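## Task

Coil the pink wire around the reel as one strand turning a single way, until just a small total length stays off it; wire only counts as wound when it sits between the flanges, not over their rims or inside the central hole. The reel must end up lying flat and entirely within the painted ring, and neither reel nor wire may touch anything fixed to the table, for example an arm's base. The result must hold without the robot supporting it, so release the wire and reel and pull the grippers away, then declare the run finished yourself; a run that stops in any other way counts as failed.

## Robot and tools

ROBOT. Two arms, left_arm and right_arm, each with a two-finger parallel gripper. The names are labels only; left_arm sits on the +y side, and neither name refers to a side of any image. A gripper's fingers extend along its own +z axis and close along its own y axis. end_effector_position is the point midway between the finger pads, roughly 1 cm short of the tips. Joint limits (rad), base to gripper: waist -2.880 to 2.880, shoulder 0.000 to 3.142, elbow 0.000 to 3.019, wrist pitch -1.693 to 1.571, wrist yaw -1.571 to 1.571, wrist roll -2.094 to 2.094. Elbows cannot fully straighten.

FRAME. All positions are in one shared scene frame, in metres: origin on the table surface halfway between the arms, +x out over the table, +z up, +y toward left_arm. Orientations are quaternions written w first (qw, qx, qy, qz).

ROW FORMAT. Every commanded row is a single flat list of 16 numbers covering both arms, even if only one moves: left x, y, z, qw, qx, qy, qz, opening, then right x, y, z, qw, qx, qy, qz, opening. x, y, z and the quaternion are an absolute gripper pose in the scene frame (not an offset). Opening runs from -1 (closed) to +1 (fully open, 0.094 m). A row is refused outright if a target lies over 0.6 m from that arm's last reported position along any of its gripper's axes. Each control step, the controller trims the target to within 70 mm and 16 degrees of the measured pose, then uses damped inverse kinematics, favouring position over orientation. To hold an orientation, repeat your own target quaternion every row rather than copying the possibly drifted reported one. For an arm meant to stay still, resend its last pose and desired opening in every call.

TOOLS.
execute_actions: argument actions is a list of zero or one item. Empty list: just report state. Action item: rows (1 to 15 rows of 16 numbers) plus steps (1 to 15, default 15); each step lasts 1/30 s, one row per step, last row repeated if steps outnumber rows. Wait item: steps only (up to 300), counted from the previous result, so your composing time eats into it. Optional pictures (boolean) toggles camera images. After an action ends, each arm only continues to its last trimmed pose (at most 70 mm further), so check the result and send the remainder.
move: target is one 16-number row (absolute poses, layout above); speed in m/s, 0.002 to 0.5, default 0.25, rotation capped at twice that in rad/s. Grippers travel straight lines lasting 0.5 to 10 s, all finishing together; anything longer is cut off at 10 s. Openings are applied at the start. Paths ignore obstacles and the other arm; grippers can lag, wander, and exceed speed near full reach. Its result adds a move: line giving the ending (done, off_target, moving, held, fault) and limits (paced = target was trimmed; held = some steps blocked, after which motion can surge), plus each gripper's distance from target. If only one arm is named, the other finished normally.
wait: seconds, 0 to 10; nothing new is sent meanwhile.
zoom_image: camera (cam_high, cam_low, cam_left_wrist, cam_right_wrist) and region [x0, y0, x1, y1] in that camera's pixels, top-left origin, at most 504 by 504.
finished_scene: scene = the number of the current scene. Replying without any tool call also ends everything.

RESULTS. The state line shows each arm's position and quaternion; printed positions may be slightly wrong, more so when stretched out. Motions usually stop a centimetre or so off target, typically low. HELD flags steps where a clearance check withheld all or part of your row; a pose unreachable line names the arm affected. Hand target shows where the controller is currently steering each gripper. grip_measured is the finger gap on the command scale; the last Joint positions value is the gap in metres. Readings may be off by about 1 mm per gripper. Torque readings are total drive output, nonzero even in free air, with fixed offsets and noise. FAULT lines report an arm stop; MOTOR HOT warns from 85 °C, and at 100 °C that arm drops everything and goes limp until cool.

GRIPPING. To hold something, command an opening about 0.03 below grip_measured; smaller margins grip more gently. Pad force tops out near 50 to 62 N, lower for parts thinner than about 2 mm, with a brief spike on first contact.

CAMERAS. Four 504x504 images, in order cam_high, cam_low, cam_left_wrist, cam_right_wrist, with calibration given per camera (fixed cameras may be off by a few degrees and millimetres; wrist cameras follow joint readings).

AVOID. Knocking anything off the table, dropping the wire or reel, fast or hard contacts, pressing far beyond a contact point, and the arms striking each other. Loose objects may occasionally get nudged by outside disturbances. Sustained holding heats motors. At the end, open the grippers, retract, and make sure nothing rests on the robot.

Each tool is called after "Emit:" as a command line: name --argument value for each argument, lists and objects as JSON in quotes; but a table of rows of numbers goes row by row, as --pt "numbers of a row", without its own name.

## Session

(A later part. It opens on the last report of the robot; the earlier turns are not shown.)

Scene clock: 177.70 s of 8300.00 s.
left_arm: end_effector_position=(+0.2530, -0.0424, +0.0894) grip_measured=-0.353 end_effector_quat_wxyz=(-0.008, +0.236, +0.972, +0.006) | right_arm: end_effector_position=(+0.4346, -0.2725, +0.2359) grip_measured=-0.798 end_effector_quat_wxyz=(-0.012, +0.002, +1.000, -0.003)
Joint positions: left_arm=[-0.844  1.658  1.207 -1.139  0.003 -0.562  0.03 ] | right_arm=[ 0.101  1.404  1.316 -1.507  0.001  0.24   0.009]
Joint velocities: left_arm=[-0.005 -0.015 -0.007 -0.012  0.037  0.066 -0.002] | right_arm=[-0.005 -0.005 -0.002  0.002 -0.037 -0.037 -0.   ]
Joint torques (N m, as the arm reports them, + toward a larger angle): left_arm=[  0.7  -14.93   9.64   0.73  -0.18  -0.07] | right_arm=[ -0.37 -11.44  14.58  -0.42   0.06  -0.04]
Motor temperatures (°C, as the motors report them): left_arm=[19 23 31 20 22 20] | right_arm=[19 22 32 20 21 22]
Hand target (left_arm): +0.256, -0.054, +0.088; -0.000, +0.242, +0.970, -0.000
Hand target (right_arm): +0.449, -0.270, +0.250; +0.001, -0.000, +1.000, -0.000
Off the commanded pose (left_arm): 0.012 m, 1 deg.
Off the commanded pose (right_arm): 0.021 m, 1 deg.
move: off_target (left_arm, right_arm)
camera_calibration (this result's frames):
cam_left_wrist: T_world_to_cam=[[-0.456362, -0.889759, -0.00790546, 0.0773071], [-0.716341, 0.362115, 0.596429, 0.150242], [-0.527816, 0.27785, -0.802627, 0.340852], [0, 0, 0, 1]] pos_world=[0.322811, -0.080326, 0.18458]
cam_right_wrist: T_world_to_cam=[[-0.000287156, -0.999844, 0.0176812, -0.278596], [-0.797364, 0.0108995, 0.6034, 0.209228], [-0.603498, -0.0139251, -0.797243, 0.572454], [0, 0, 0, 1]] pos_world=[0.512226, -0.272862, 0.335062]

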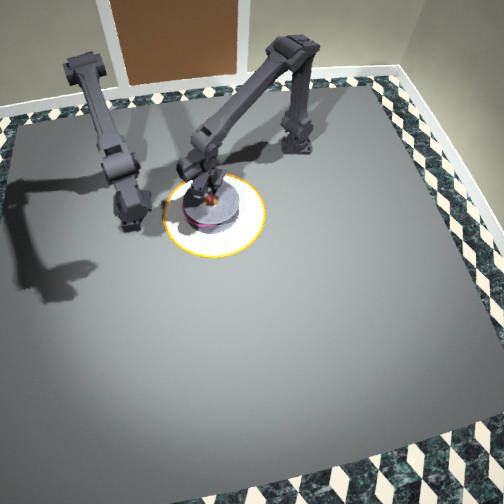

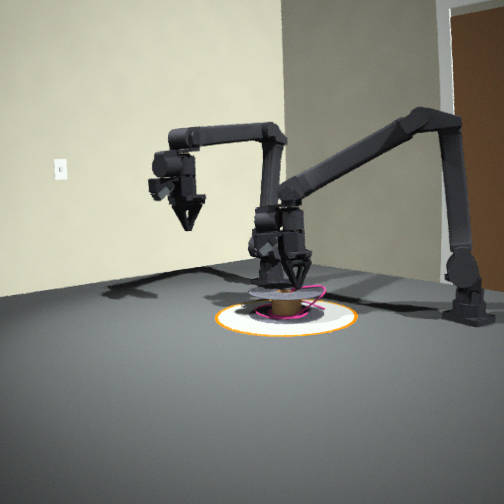

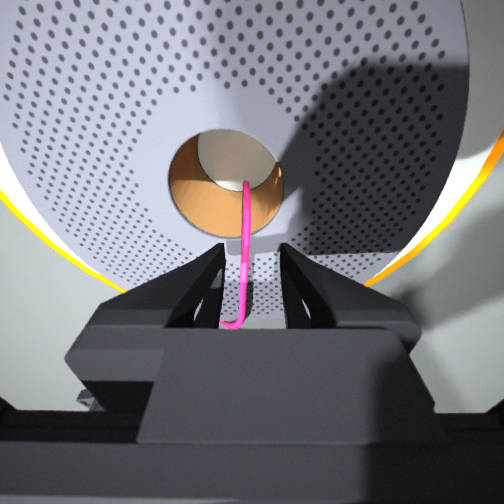

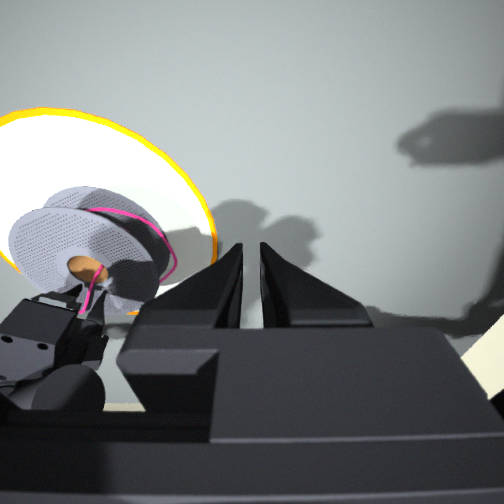

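Emit:
move --target '[0.255,-0.050,0.082,0,0.242,0.970,0,-0.35,0.45,-0.27,0.25,0,0,1,0,-0.8]' --speed 0.03

Emit:
move --target '[0.255,-0.050,0.082,0,0.242,0.970,0,-1,0.45,-0.27,0.25,0,0,1,0,-0.8]' --speed 0.03

Emit:
move --target '[0.235,-0.045,0.15,0,0.242,0.970,0,-1,0.45,-0.27,0.25,0,0,1,0,-0.8]' --speed 0.05

Scene clock: 182.40 s of 8300.00 s.
left_arm: end_effector_position=(+0.2553, -0.0463, +0.0894) grip_measured=-0.353 end_effector_quat_wxyz=(-0.002, +0.236, +0.972, -0.001) | right_arm: end_effector_position=(+0.4346, -0.2725, +0.2359) grip_measured=-0.798 end_effector_quat_wxyz=(-0.012, +0.002, +1.000, -0.003)
Joint positions: left_arm=[-0.844  1.658  1.207 -1.121  0.003 -0.562  0.03 ] | right_arm=[ 0.101  1.404  1.316 -1.507  0.001  0.24   0.009]
Joint velocities: left_arm=[-0.005 -0.005  0.007 -0.007 -0.081 -0.007  0.001] | right_arm=[-0.015 -0.005  0.007 -0.012 -0.022 -0.007  0.001]
Joint torques (N m, as the arm reports them, + toward a larger angle): left_arm=[  0.92 -15.06   7.87   0.79  -0.2   -0.04] | right_arm=[ -0.37 -11.46  14.58  -0.41   0.06  -0.04]
Motor temperatures (°C, as the motors report them): left_arm=[19 23 31 20 22 20] | right_arm=[19 22 33 20 21 22]
Hand target (left_arm): +0.255, -0.050, +0.082; -0.000, +0.242, +0.970, -0.000
Hand target (right_arm): +0.449, -0.270, +0.250; +0.001, -0.000, +1.000, -0.000
Off the commanded pose (left_arm): 0.008 m, 1 deg.
Off the commanded pose (right_arm): 0.021 m, 1 deg.
After step 90, 0.77 s passed at rest.
move: off_target (right_arm)
camera_calibration (this result's frames):
cam_left_wrist: T_world_to_cam=[[-0.456334, -0.889807, 0.00189712, 0.0740111], [-0.721823, 0.371429, 0.583962, 0.156257], [-0.520318, 0.265112, -0.811779, 0.34141], [0, 0, 0, 1]] pos_world=[0.324206, -0.0826949, 0.185761]
cam_right_wrist: T_world_to_cam=[[-0.000287156, -0.999844, 0.0176812, -0.278596], [-0.797364, 0.0108995, 0.6034, 0.209228], [-0.603498, -0.0139251, -0.797243, 0.572454], [0, 0, 0, 1]] pos_world=[0.512226, -0.272862, 0.335062]

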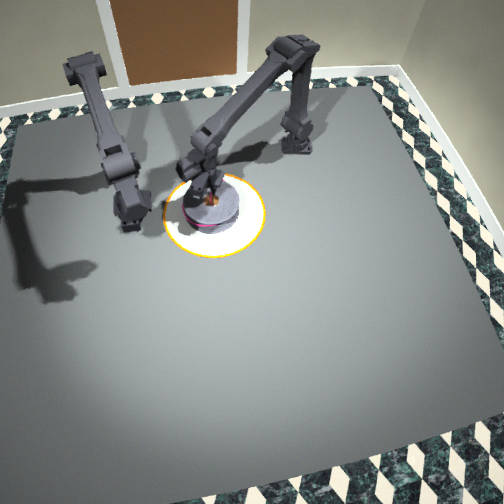

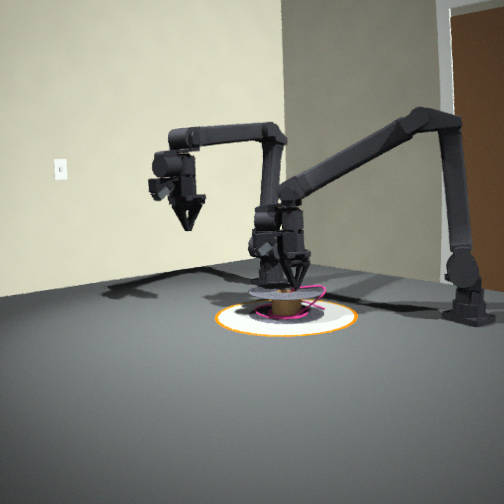

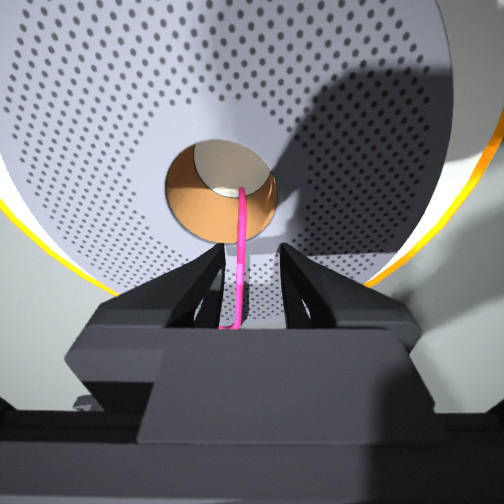

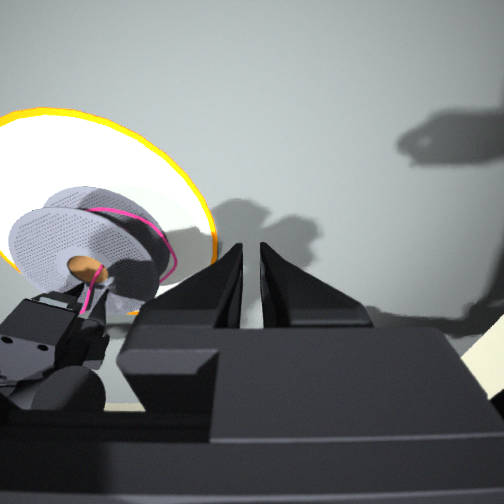

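Scene clock: 183.33 s of 8300.00 s.
left_arm: end_effector_position=(+0.2554, -0.0464, +0.0909) grip_measured=-0.988 end_effector_quat_wxyz=(-0.000, +0.236, +0.972, -0.002) | right_arm: end_effector_position=(+0.4346, -0.2725, +0.2359) grip_measured=-0.798 end_effector_quat_wxyz=(-0.012, +0.002, +1.000, -0.003)
Joint positions: left_arm=[-0.844  1.655  1.207 -1.121  0.003 -0.562  0.001] | right_arm=[ 0.101  1.404  1.316 -1.507  0.001  0.24   0.009]
Joint velocities: left_arm=[ 0.015 -0.005 -0.012 -0.002 -0.007  0.007  0.   ] | right_arm=[ 0.005  0.005 -0.007  0.007 -0.081 -0.081 -0.   ]
Joint torques (N m, as the arm reports them, + toward a larger angle): left_arm=[  0.89 -14.82   7.85   0.84  -0.21  -0.05] | right_arm=[ -0.39 -11.45  14.58  -0.42   0.06  -0.04]
Motor temperatures (°C, as the motors report them): left_arm=[19 23 31 20 22 20] | right_arm=[19 22 33 20 21 22]
Hand target (left_arm): +0.255, -0.050, +0.082; -0.000, +0.242, +0.970, -0.000
Hand target (right_arm): +0.449, -0.270, +0.250; +0.001, -0.000, +1.000, -0.000
Off the commanded pose (left_arm): 0.010 m, 1 deg.
Off the commanded pose (right_arm): 0.021 m, 1 deg.
move: off_target (right_arm)
camera_calibration (this result's frames):
cam_left_wrist: T_world_to_cam=[[-0.456339, -0.889798, 0.00373513, 0.0737685], [-0.722838, 0.373153, 0.581603, 0.156015], [-0.518903, 0.262708, -0.813464, 0.342397], [0, 0, 0, 1]] pos_world=[0.324108, -0.0825289, 0.187513]
cam_right_wrist: T_world_to_cam=[[-0.000287156, -0.999844, 0.0176812, -0.278596], [-0.797364, 0.0108995, 0.6034, 0.209228], [-0.603498, -0.0139251, -0.797243, 0.572454], [0, 0, 0, 1]] pos_world=[0.512226, -0.272862, 0.335062]

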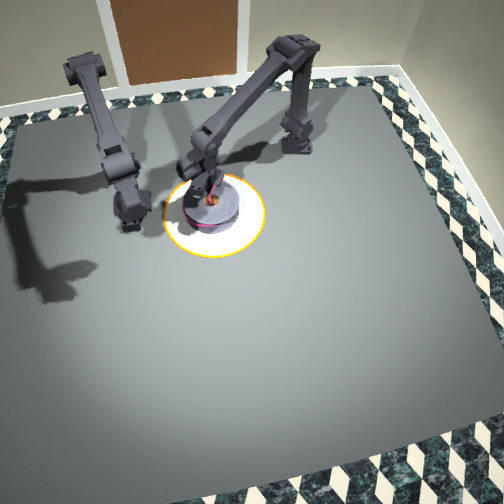

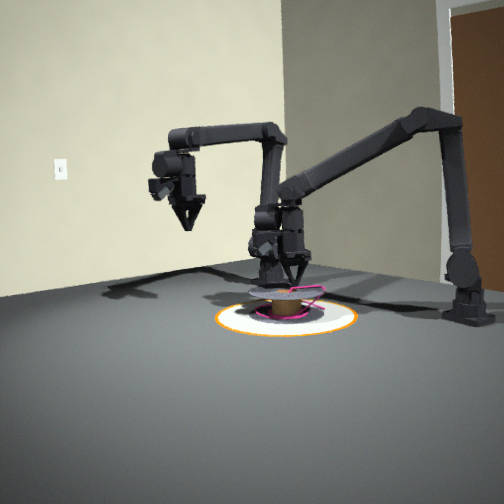

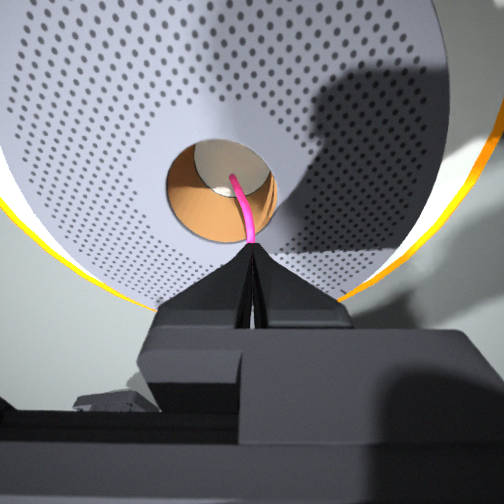

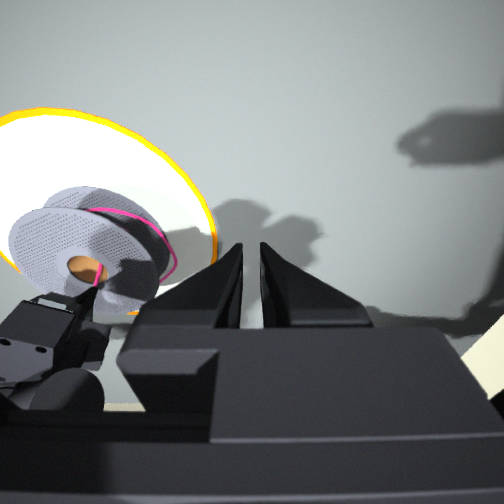

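Scene clock: 185.00 s of 8300.00 s.
left_arm: end_effector_position=(+0.2305, -0.0272, +0.1273) grip_measured=-0.988 end_effector_quat_wxyz=(-0.017, +0.244, +0.970, +0.015) | right_arm: end_effector_position=(+0.4346, -0.2725, +0.2359) grip_measured=-0.798 end_effector_quat_wxyz=(-0.012, +0.002, +1.000, -0.003)
Joint positions: left_arm=[-0.871  1.575  1.211 -1.253  0.003 -0.572  0.001] | right_arm=[ 0.101  1.404  1.316 -1.507  0.001  0.24   0.009]
Joint velocities: left_arm=[-0.005 -0.015 -0.002  0.007 -0.037 -0.022 -0.   ] | right_arm=[-0.005 -0.015  0.007 -0.007 -0.037 -0.037  0.   ]
Joint torques (N m, as the arm reports them, + toward a larger angle): left_arm=[  0.48 -16.26  12.69  -0.88  -0.17  -0.28] | right_arm=[ -0.39 -11.46  14.58  -0.42   0.06  -0.04]
Motor temperatures (°C, as the motors report them): left_arm=[19 23 31 20 22 20] | right_arm=[19 22 34 20 21 22]
Hand target (left_arm): +0.234, -0.043, +0.150; -0.000, +0.242, +0.970, -0.001
Hand target (right_arm): +0.449, -0.270, +0.250; +0.001, -0.000, +1.000, -0.000
Off the commanded pose (left_arm): 0.029 m, 3 deg.
Off the commanded pose (right_arm): 0.021 m, 1 deg.
move: off_target (left_arm, right_arm)
camera_calibration (this result's frames):
cam_left_wrist: T_world_to_cam=[[-0.470753, -0.88198, -0.0224211, 0.0862278], [-0.702833, 0.35953, 0.61381, 0.100643], [-0.533307, 0.304711, -0.789135, 0.355474], [0, 0, 0, 1]] pos_world=[0.300904, -0.06845, 0.220675]
cam_right_wrist: T_world_to_cam=[[-0.000287156, -0.999844, 0.0176812, -0.278596], [-0.797364, 0.0108995, 0.6034, 0.209228], [-0.603498, -0.0139251, -0.797243, 0.572454], [0, 0, 0, 1]] pos_world=[0.512226, -0.272862, 0.335062]

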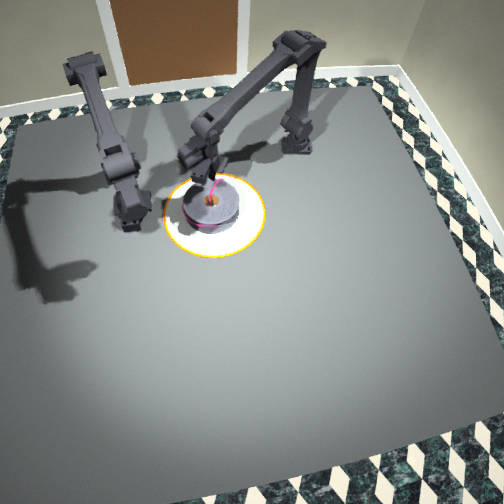

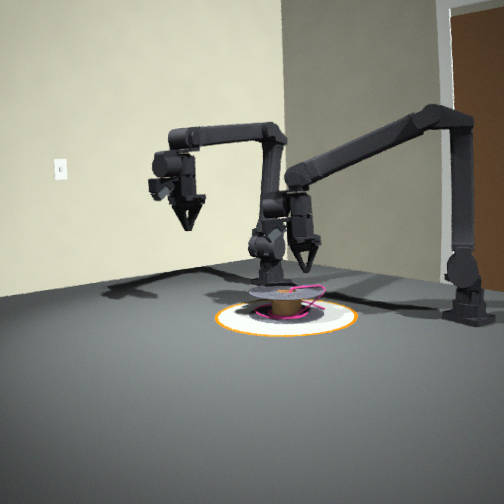

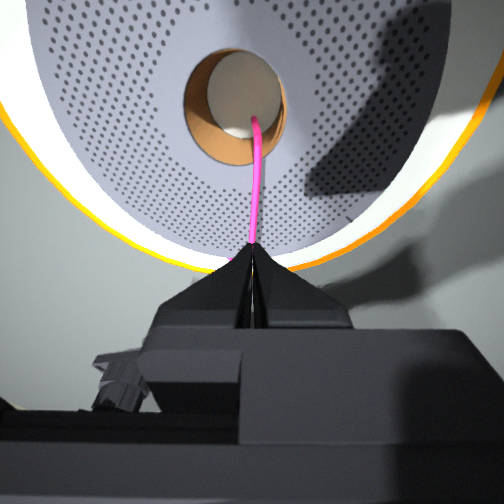

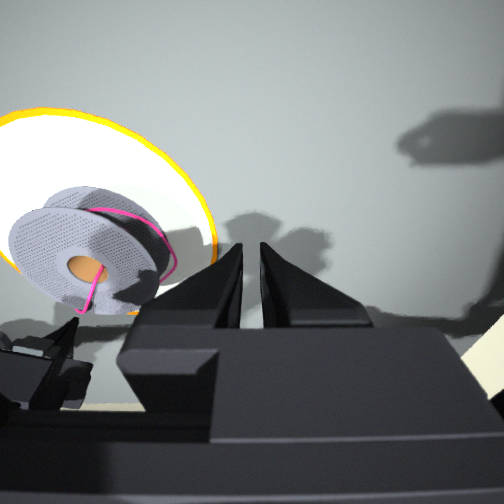

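Missed. Retry, lower.

Emit:
move --target '[0.252,-0.048,0.095,0,0.242,0.970,0,-0.35,0.45,-0.27,0.25,0,0,1,0,-0.8]' --speed 0.05

Emit:
move --target '[0.250,-0.043,0.074,0,0.242,0.970,0,-0.35,0.45,-0.27,0.25,0,0,1,0,-0.8]' --speed 0.03

Scene clock: 191.83 s of 8300.00 s.
left_arm: end_effector_position=(+0.2445, -0.0467, +0.1016) grip_measured=-0.353 end_effector_quat_wxyz=(-0.003, +0.241, +0.971, +0.000) | right_arm: end_effector_position=(+0.4346, -0.2725, +0.2359) grip_measured=-0.798 end_effector_quat_wxyz=(-0.012, +0.002, +1.000, -0.003)
Joint positions: left_arm=[-0.865  1.634  1.211 -1.152  0.003 -0.573  0.03 ] | right_arm=[ 0.101  1.404  1.316 -1.507  0.001  0.24   0.009]
Joint velocities: left_arm=[-0.015 -0.005 -0.002 -0.002 -0.081 -0.007 -0.001] | right_arm=[-0.015 -0.005  0.002  0.012  0.022  0.007 -0.001]
Joint torques (N m, as the arm reports them, + toward a larger angle): left_arm=[  2.35 -14.52   8.41   0.81  -0.21   0.04] | right_arm=[ -0.38 -11.47  14.58  -0.43   0.06  -0.04]
Motor temperatures (°C, as the motors report them): left_arm=[19 23 32 20 22 20] | right_arm=[19 22 35 20 21 22]
Hand target (left_arm): +0.252, -0.048, +0.095; -0.000, +0.242, +0.970, -0.000
Hand target (right_arm): +0.449, -0.270, +0.250; +0.001, -0.000, +1.000, -0.000
Off the commanded pose (left_arm): 0.010 m, 0 deg.
Off the commanded pose (right_arm): 0.021 m, 1 deg.
After step 90, 2.60 s passed at rest.
move: off_target (right_arm)
camera_calibration (this result's frames):
cam_left_wrist: T_world_to_cam=[[-0.464797, -0.885417, 0.000412877, 0.0711249], [-0.717478, 0.376912, 0.585801, 0.140509], [-0.518834, 0.271982, -0.810455, 0.345658], [0, 0, 0, 1]] pos_world=[0.31321, -0.0839972, 0.197801]
cam_right_wrist: T_world_to_cam=[[-0.000287156, -0.999844, 0.0176812, -0.278596], [-0.797364, 0.0108995, 0.6034, 0.209228], [-0.603498, -0.0139251, -0.797243, 0.572454], [0, 0, 0, 1]] pos_world=[0.512226, -0.272862, 0.335062]

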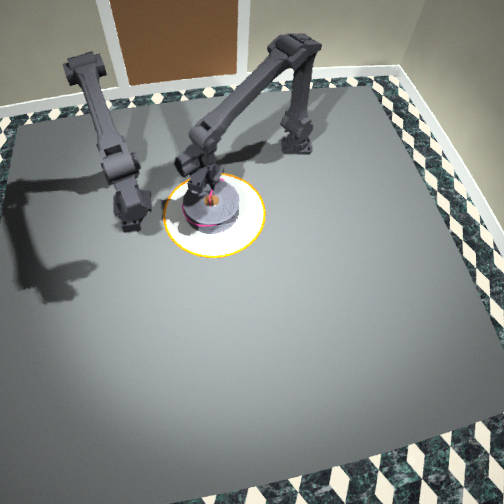

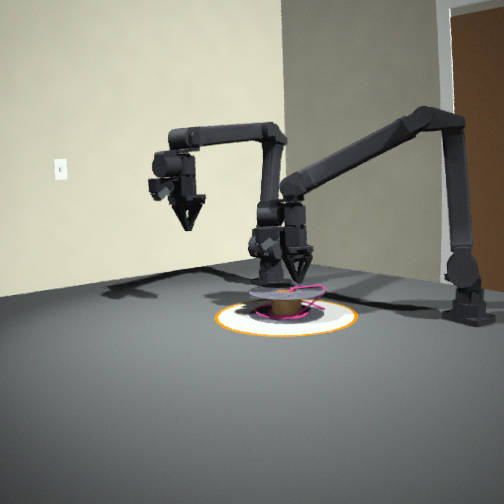

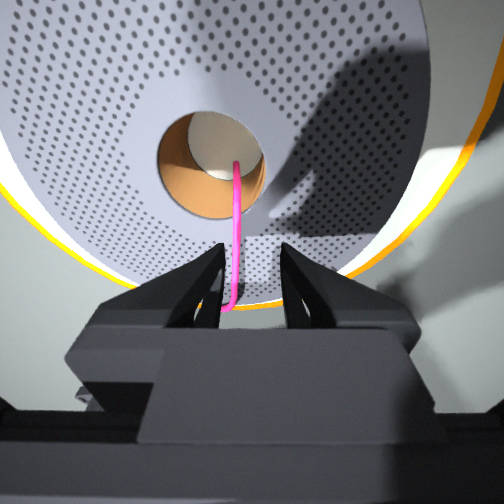

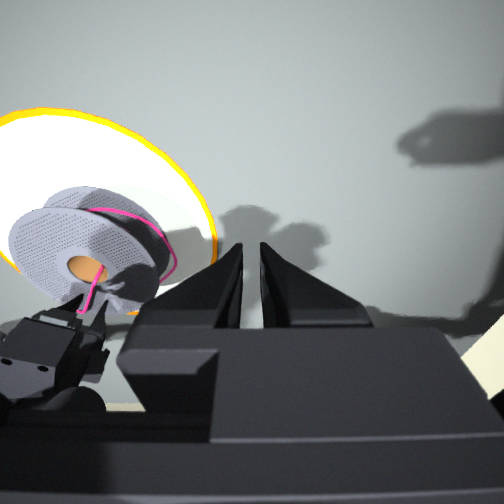

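Scene clock: 193.10 s of 8300.00 s.
left_arm: end_effector_position=(+0.2453, -0.0477, +0.0861) grip_measured=-0.353 end_effector_quat_wxyz=(+0.003, +0.241, +0.971, -0.006) | right_arm: end_effector_position=(+0.4346, -0.2725, +0.2359) grip_measured=-0.798 end_effector_quat_wxyz=(-0.012, +0.002, +1.000, -0.003)
Joint positions: left_arm=[-0.864  1.645  1.181 -1.093  0.003 -0.572  0.03 ] | right_arm=[ 0.101  1.404  1.316 -1.507  0.001  0.24   0.009]
Joint velocities: left_arm=[ 0.005 -0.015 -0.017  0.012 -0.066 -0.022 -0.   ] | right_arm=[ 0.005  0.015 -0.002  0.007 -0.022 -0.007  0.001]
Joint torques (N m, as the arm reports them, + toward a larger angle): left_arm=[  2.47 -14.23   6.95   0.85  -0.22   0.06] | right_arm=[ -0.35 -11.45  14.58  -0.42   0.06  -0.04]
Motor temperatures (°C, as the motors report them): left_arm=[19 23 31 20 22 20] | right_arm=[19 22 35 20 21 22]
Hand target (left_arm): +0.250, -0.043, +0.074; -0.000, +0.242, +0.970, +0.000
Hand target (right_arm): +0.449, -0.270, +0.250; +0.001, -0.000, +1.000, -0.000
Off the commanded pose (left_arm): 0.014 m, 1 deg.
Off the commanded pose (right_arm): 0.021 m, 1 deg.
move: off_target (left_arm, right_arm)
camera_calibration (this result's frames):
cam_left_wrist: T_world_to_cam=[[-0.464837, -0.885347, 0.00934353, 0.0698249], [-0.722139, 0.385211, 0.574568, 0.153044], [-0.512291, 0.260333, -0.818403, 0.332306], [0, 0, 0, 1]] pos_world=[0.313214, -0.0836452, 0.183374]
cam_right_wrist: T_world_to_cam=[[-0.000287156, -0.999844, 0.0176812, -0.278596], [-0.797364, 0.0108995, 0.6034, 0.209228], [-0.603498, -0.0139251, -0.797243, 0.572454], [0, 0, 0, 1]] pos_world=[0.512226, -0.272862, 0.335062]

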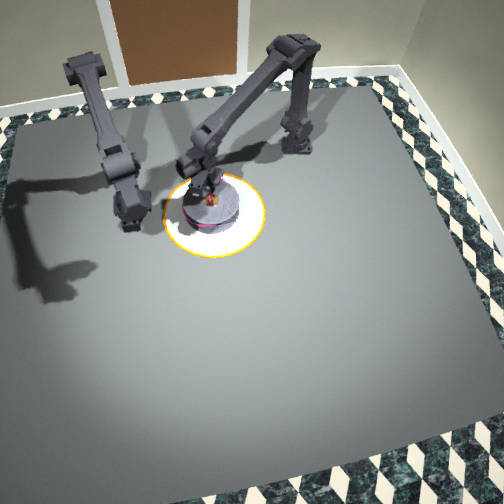

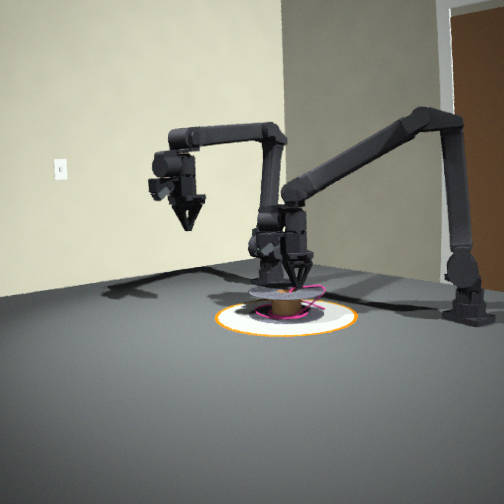

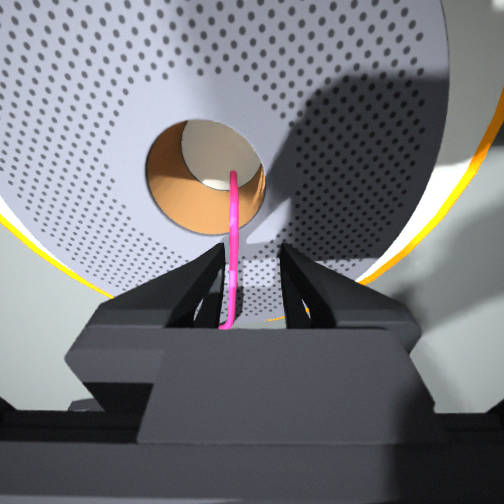

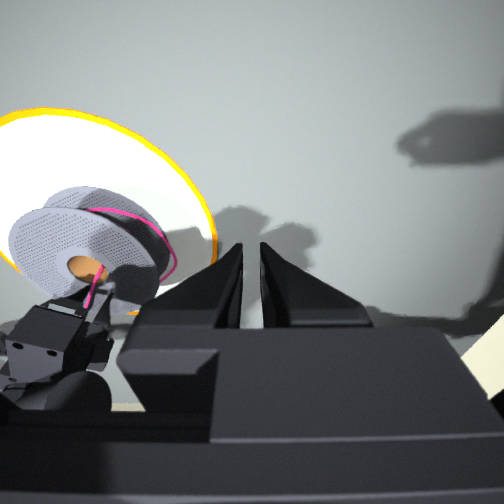

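Emit:
move --target '[0.250,-0.043,0.070,0,0.242,0.970,0,-1,0.45,-0.27,0.25,0,0,1,0,-0.8]' --speed 0.03

Emit:
move --target '[0.235,-0.05,0.17,0,0.242,0.970,0,-1,0.45,-0.27,0.25,0,0,1,0,-0.8]' --speed 0.05

Scene clock: 198.13 s of 8300.00 s.
left_arm: end_effector_position=(+0.2454, -0.0480, +0.0856) grip_measured=-0.956 end_effector_quat_wxyz=(+0.004, +0.241, +0.971, -0.007) | right_arm: end_effector_position=(+0.4346, -0.2725, +0.2359) grip_measured=-0.798 end_effector_quat_wxyz=(-0.012, +0.002, +1.000, -0.003)
Joint positions: left_arm=[-0.864  1.645  1.179 -1.09   0.003 -0.572  0.002] | right_arm=[ 0.101  1.404  1.316 -1.507  0.001  0.24   0.009]
Joint velocities: left_arm=[ 0.005 -0.005 -0.007 -0.007  0.007 -0.007 -0.002] | right_arm=[-0.024 -0.034 -0.012 -0.002 -0.022 -0.022 -0.001]
Joint torques (N m, as the arm reports them, + toward a larger angle): left_arm=[  2.42 -14.06   6.6    1.14  -0.23   0.05] | right_arm=[ -0.4  -11.46  14.57  -0.43   0.06  -0.04]
Motor temperatures (°C, as the motors report them): left_arm=[19 23 31 20 22 20] | right_arm=[19 22 35 20 21 22]
Hand target (left_arm): +0.250, -0.043, +0.070; -0.000, +0.242, +0.970, +0.000
Hand target (right_arm): +0.449, -0.270, +0.250; +0.001, -0.000, +1.000, -0.000
Off the commanded pose (left_arm): 0.017 m, 1 deg.
Off the commanded pose (right_arm): 0.021 m, 1 deg.
After step 90, 1.10 s passed at rest.
move: off_target (left_arm, right_arm)
camera_calibration (this result's frames):
cam_left_wrist: T_world_to_cam=[[-0.464848, -0.885327, 0.0105893, 0.0695628], [-0.722782, 0.386356, 0.572988, 0.153895], [-0.511373, 0.258699, -0.819495, 0.331819], [0, 0, 0, 1]] pos_world=[0.313252, -0.0837136, 0.183008]
cam_right_wrist: T_world_to_cam=[[-0.000287156, -0.999844, 0.0176812, -0.278596], [-0.797364, 0.0108995, 0.6034, 0.209228], [-0.603498, -0.0139251, -0.797243, 0.572454], [0, 0, 0, 1]] pos_world=[0.512226, -0.272862, 0.335062]

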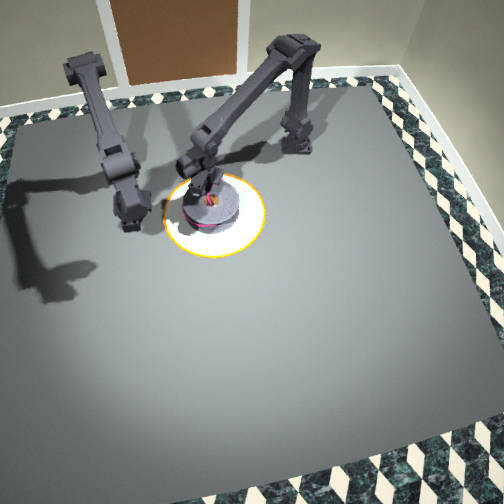

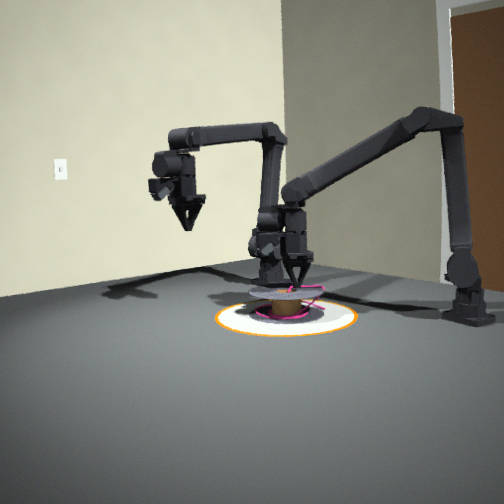

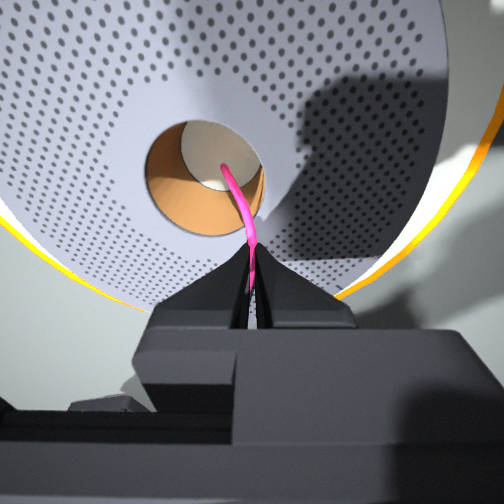

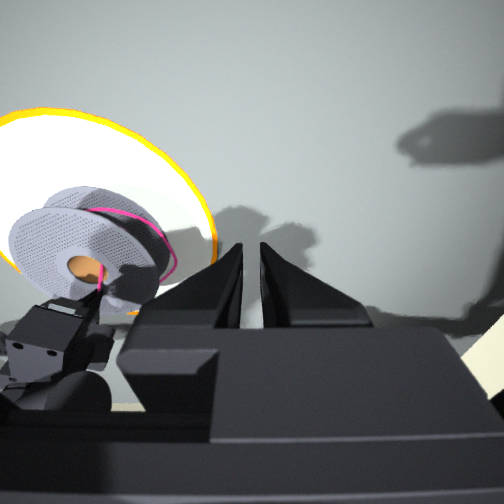

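Scene clock: 200.17 s of 8300.00 s.
left_arm: end_effector_position=(+0.2304, -0.0308, +0.1442) grip_measured=-0.956 end_effector_quat_wxyz=(-0.020, +0.243, +0.970, +0.019) | right_arm: end_effector_position=(+0.4346, -0.2725, +0.2359) grip_measured=-0.798 end_effector_quat_wxyz=(-0.012, +0.002, +1.000, -0.003)
Joint positions: left_arm=[-0.875  1.573  1.256 -1.307  0.003 -0.578  0.002] | right_arm=[ 0.101  1.404  1.316 -1.507  0.001  0.24   0.009]
Joint velocities: left_arm=[ 0.015  0.005 -0.002 -0.002 -0.007  0.007  0.001] | right_arm=[-0.005 -0.024  0.002 -0.012 -0.007 -0.007 -0.001]
Joint torques (N m, as the arm reports them, + toward a larger angle): left_arm=[  0.42 -16.68  13.3   -0.86  -0.18  -0.27] | right_arm=[ -0.38 -11.49  14.58  -0.42   0.06  -0.04]
Motor temperatures (°C, as the motors report them): left_arm=[19 23 31 20 22 20] | right_arm=[19 22 35 20 21 22]
Hand target (left_arm): +0.233, -0.047, +0.171; -0.000, +0.242, +0.970, -0.001
Hand target (right_arm): +0.449, -0.270, +0.250; +0.001, -0.000, +1.000, -0.000
Off the commanded pose (left_arm): 0.032 m, 3 deg.
Off the commanded pose (right_arm): 0.021 m, 1 deg.
move: off_target (left_arm, right_arm)
camera_calibration (this result's frames):
cam_left_wrist: T_world_to_cam=[[-0.469844, -0.882329, -0.0272363, 0.0838427], [-0.700883, 0.35411, 0.619168, 0.0901257], [-0.536666, 0.310002, -0.784786, 0.370121], [0, 0, 0, 1]] pos_world=[0.301192, -0.072676, 0.236947]
cam_right_wrist: T_world_to_cam=[[-0.000287156, -0.999844, 0.0176812, -0.278596], [-0.797364, 0.0108995, 0.6034, 0.209228], [-0.603498, -0.0139251, -0.797243, 0.572454], [0, 0, 0, 1]] pos_world=[0.512226, -0.272862, 0.335062]

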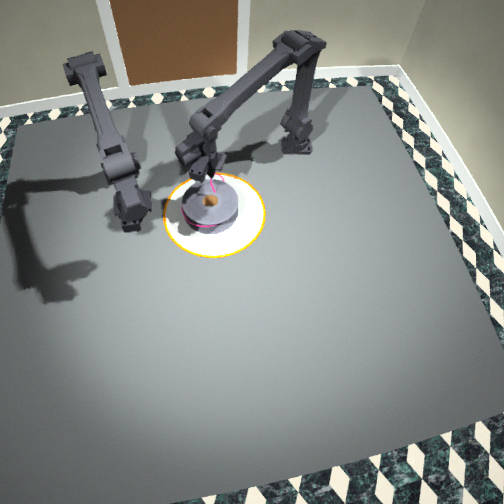

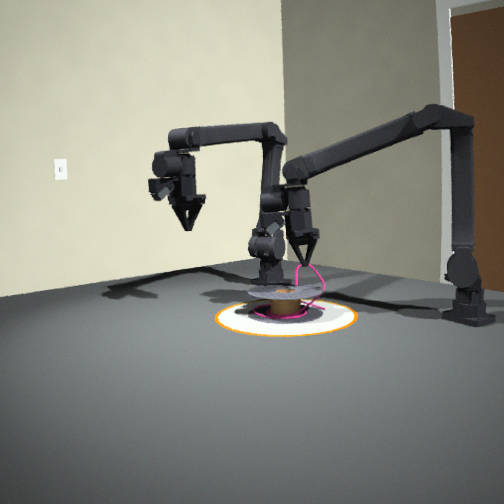

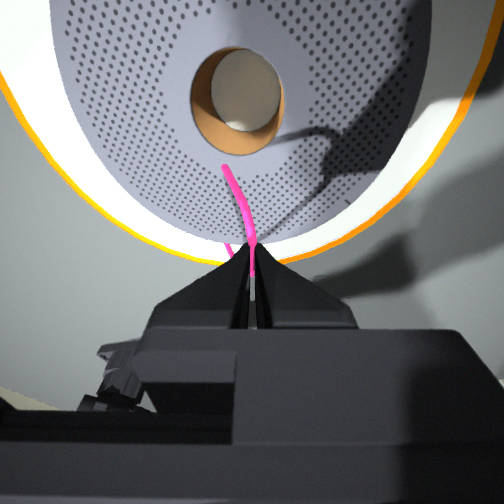

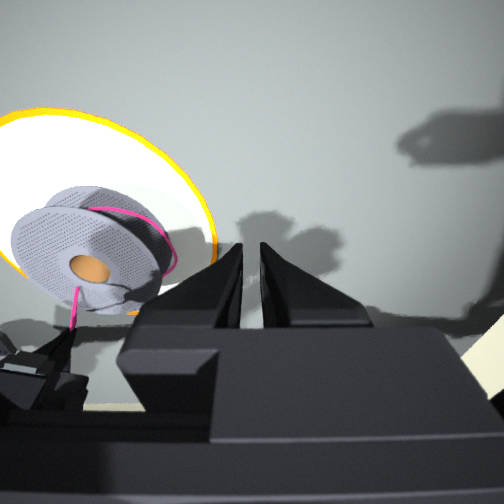

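Emit:
move --target '[0.15,-0.05,0.14,0,0.707,0.707,0,-1,0.45,-0.27,0.25,0,0,1,0,-0.8]' --speed 0.1

Emit:
move --target '[0.14,-0.05,0.06,0.395,0.586,0.586,0.395,-1,0.45,-0.27,0.25,0,0,1,0,-0.8]' --speed 0.1

Scene clock: 209.73 s of 8300.00 s.
left_arm: end_effector_position=(+0.1546, -0.0486, +0.1382) grip_measured=-0.956 end_effector_quat_wxyz=(-0.010, +0.697, +0.717, +0.004) | right_arm: end_effector_position=(+0.4346, -0.2725, +0.2359) grip_measured=-0.798 end_effector_quat_wxyz=(-0.012, +0.002, +1.000, -0.003)
Joint positions: left_arm=[-1.052  1.523  1.181 -1.25   0.002  0.294  0.002] | right_arm=[ 0.101  1.404  1.316 -1.507  0.001  0.24   0.009]
Joint velocities: left_arm=[-0.005 -0.005  0.002  0.012 -0.066 -0.037 -0.   ] | right_arm=[ 0.005 -0.015 -0.002  0.002 -0.037  0.051 -0.003]
Joint torques (N m, as the arm reports them, + toward a larger angle): left_arm=[  0.44 -15.72   7.36   0.77   0.04   0.05] | right_arm=[ -0.37 -11.45  14.58  -0.42   0.06  -0.04]
Motor temperatures (°C, as the motors report them): left_arm=[19 23 31 20 22 20] | right_arm=[19 22 36 20 21 22]
Hand target (left_arm): +0.149, -0.050, +0.140; -0.002, +0.707, +0.707, -0.002
Hand target (right_arm): +0.449, -0.270, +0.250; +0.001, -0.000, +1.000, -0.000
Off the commanded pose (left_arm): 0.005 m, 2 deg.
Off the commanded pose (right_arm): 0.021 m, 1 deg.
After step 90, 0.80 s passed at rest.
move: off_target (right_arm)
camera_calibration (this result's frames):
cam_left_wrist: T_world_to_cam=[[-0.999436, -0.0326913, 0.00770364, 0.150738], [-0.0216184, 0.801683, 0.597358, -0.0332244], [-0.0257043, 0.596855, -0.801938, 0.267567], [0, 0, 0, 1]] pos_world=[0.156812, -0.128136, 0.233258]
cam_right_wrist: T_world_to_cam=[[-0.000287156, -0.999844, 0.0176812, -0.278596], [-0.797364, 0.0108995, 0.6034, 0.209228], [-0.603498, -0.0139251, -0.797243, 0.572454], [0, 0, 0, 1]] pos_world=[0.512226, -0.272862, 0.335062]

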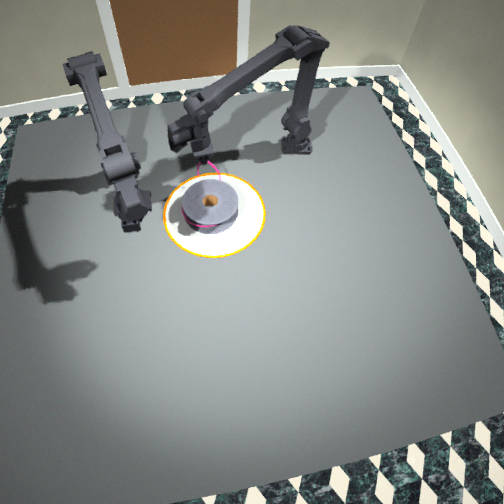

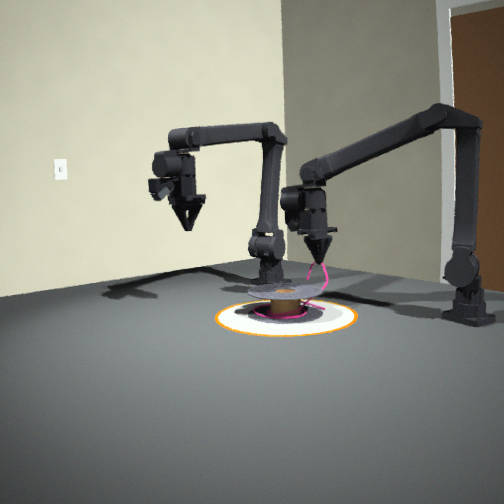

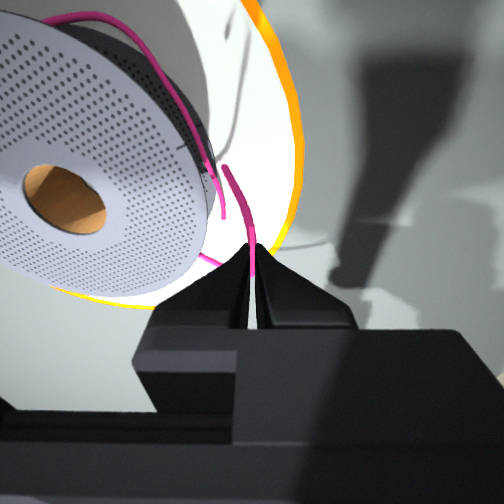

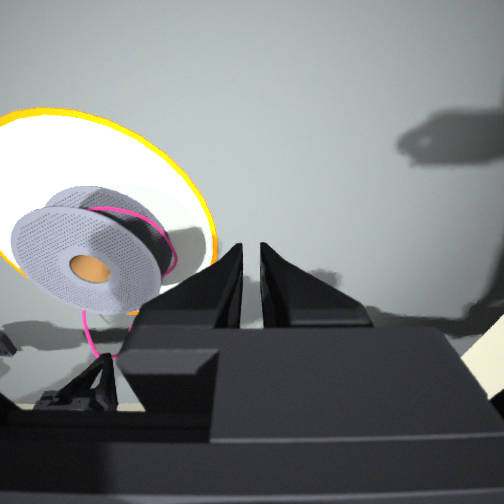

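Scene clock: 216.03 s of 8300.00 s.
left_arm: end_effector_position=(+0.1431, -0.0537, +0.0635) grip_measured=-0.956 end_effector_quat_wxyz=(+0.398, +0.586, +0.592, +0.384) | right_arm: end_effector_position=(+0.4346, -0.2725, +0.2359) grip_measured=-0.798 end_effector_quat_wxyz=(-0.012, +0.002, +1.000, -0.003)
Joint positions: left_arm=[-1.461  1.777  0.938 -0.898 -1.166 -0.204  0.002] | right_arm=[ 0.101  1.404  1.316 -1.507  0.001  0.24   0.009]
Joint velocities: left_arm=[-0.015 -0.005  0.002 -0.002 -0.066  0.051 -0.   ] | right_arm=[-0.005 -0.005  0.012  0.007  0.007  0.022 -0.   ]
Joint torques (N m, as the arm reports them, + toward a larger angle): left_arm=[  0.37 -13.69   5.06  -0.47  -0.78  -0.36] | right_arm=[ -0.36 -11.42  14.58  -0.42   0.06  -0.04]
Motor temperatures (°C, as the motors report them): left_arm=[19 23 30 20 22 20] | right_arm=[19 22 35 20 21 22]
Hand target (left_arm): +0.139, -0.051, +0.057; +0.399, +0.588, +0.588, +0.387
Hand target (right_arm): +0.449, -0.270, +0.250; +0.001, -0.000, +1.000, -0.000
Off the commanded pose (left_arm): 0.006 m, 1 deg.
Off the commanded pose (right_arm): 0.021 m, 1 deg.
move: off_target (right_arm)
camera_calibration (this result's frames):
cam_left_wrist: T_world_to_cam=[[-0.388018, -0.0207648, -0.921418, 0.111781], [-0.532997, 0.820668, 0.205956, 0.114237], [0.751902, 0.571027, -0.329502, 0.067713], [0, 0, 0, 1]] pos_world=[0.0533472, -0.130095, 0.101781]
cam_right_wrist: T_world_to_cam=[[-0.000287156, -0.999844, 0.0176812, -0.278596], [-0.797364, 0.0108995, 0.6034, 0.209228], [-0.603498, -0.0139251, -0.797243, 0.572454], [0, 0, 0, 1]] pos_world=[0.512226, -0.272862, 0.335062]

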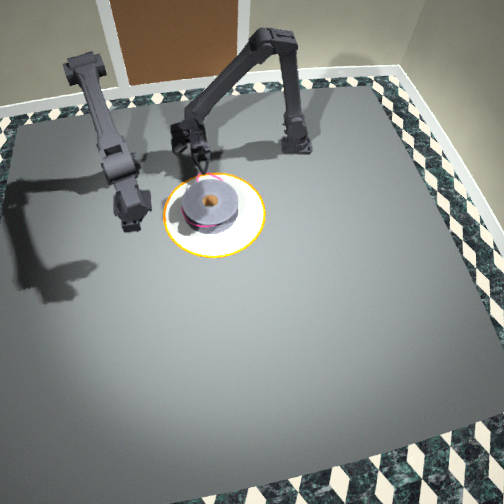

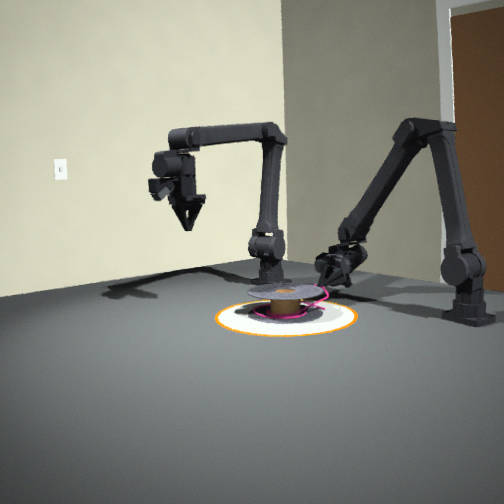

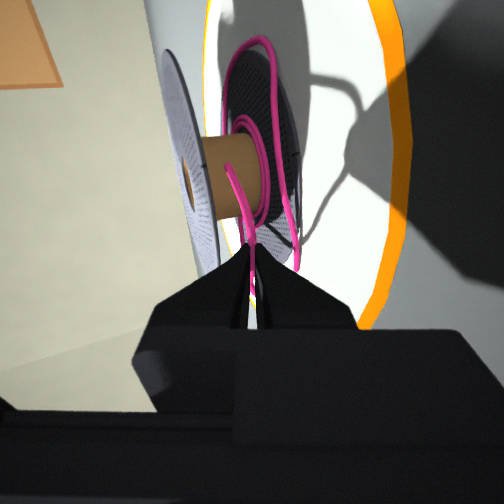

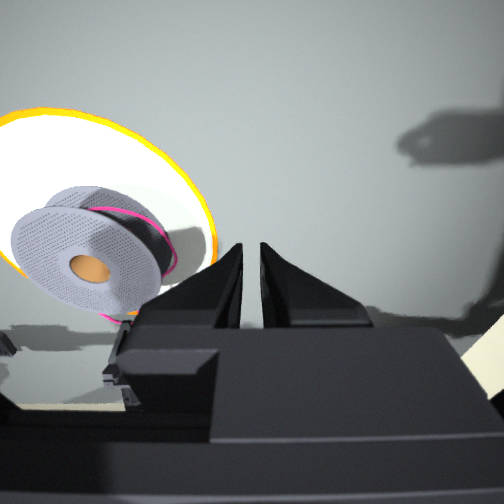

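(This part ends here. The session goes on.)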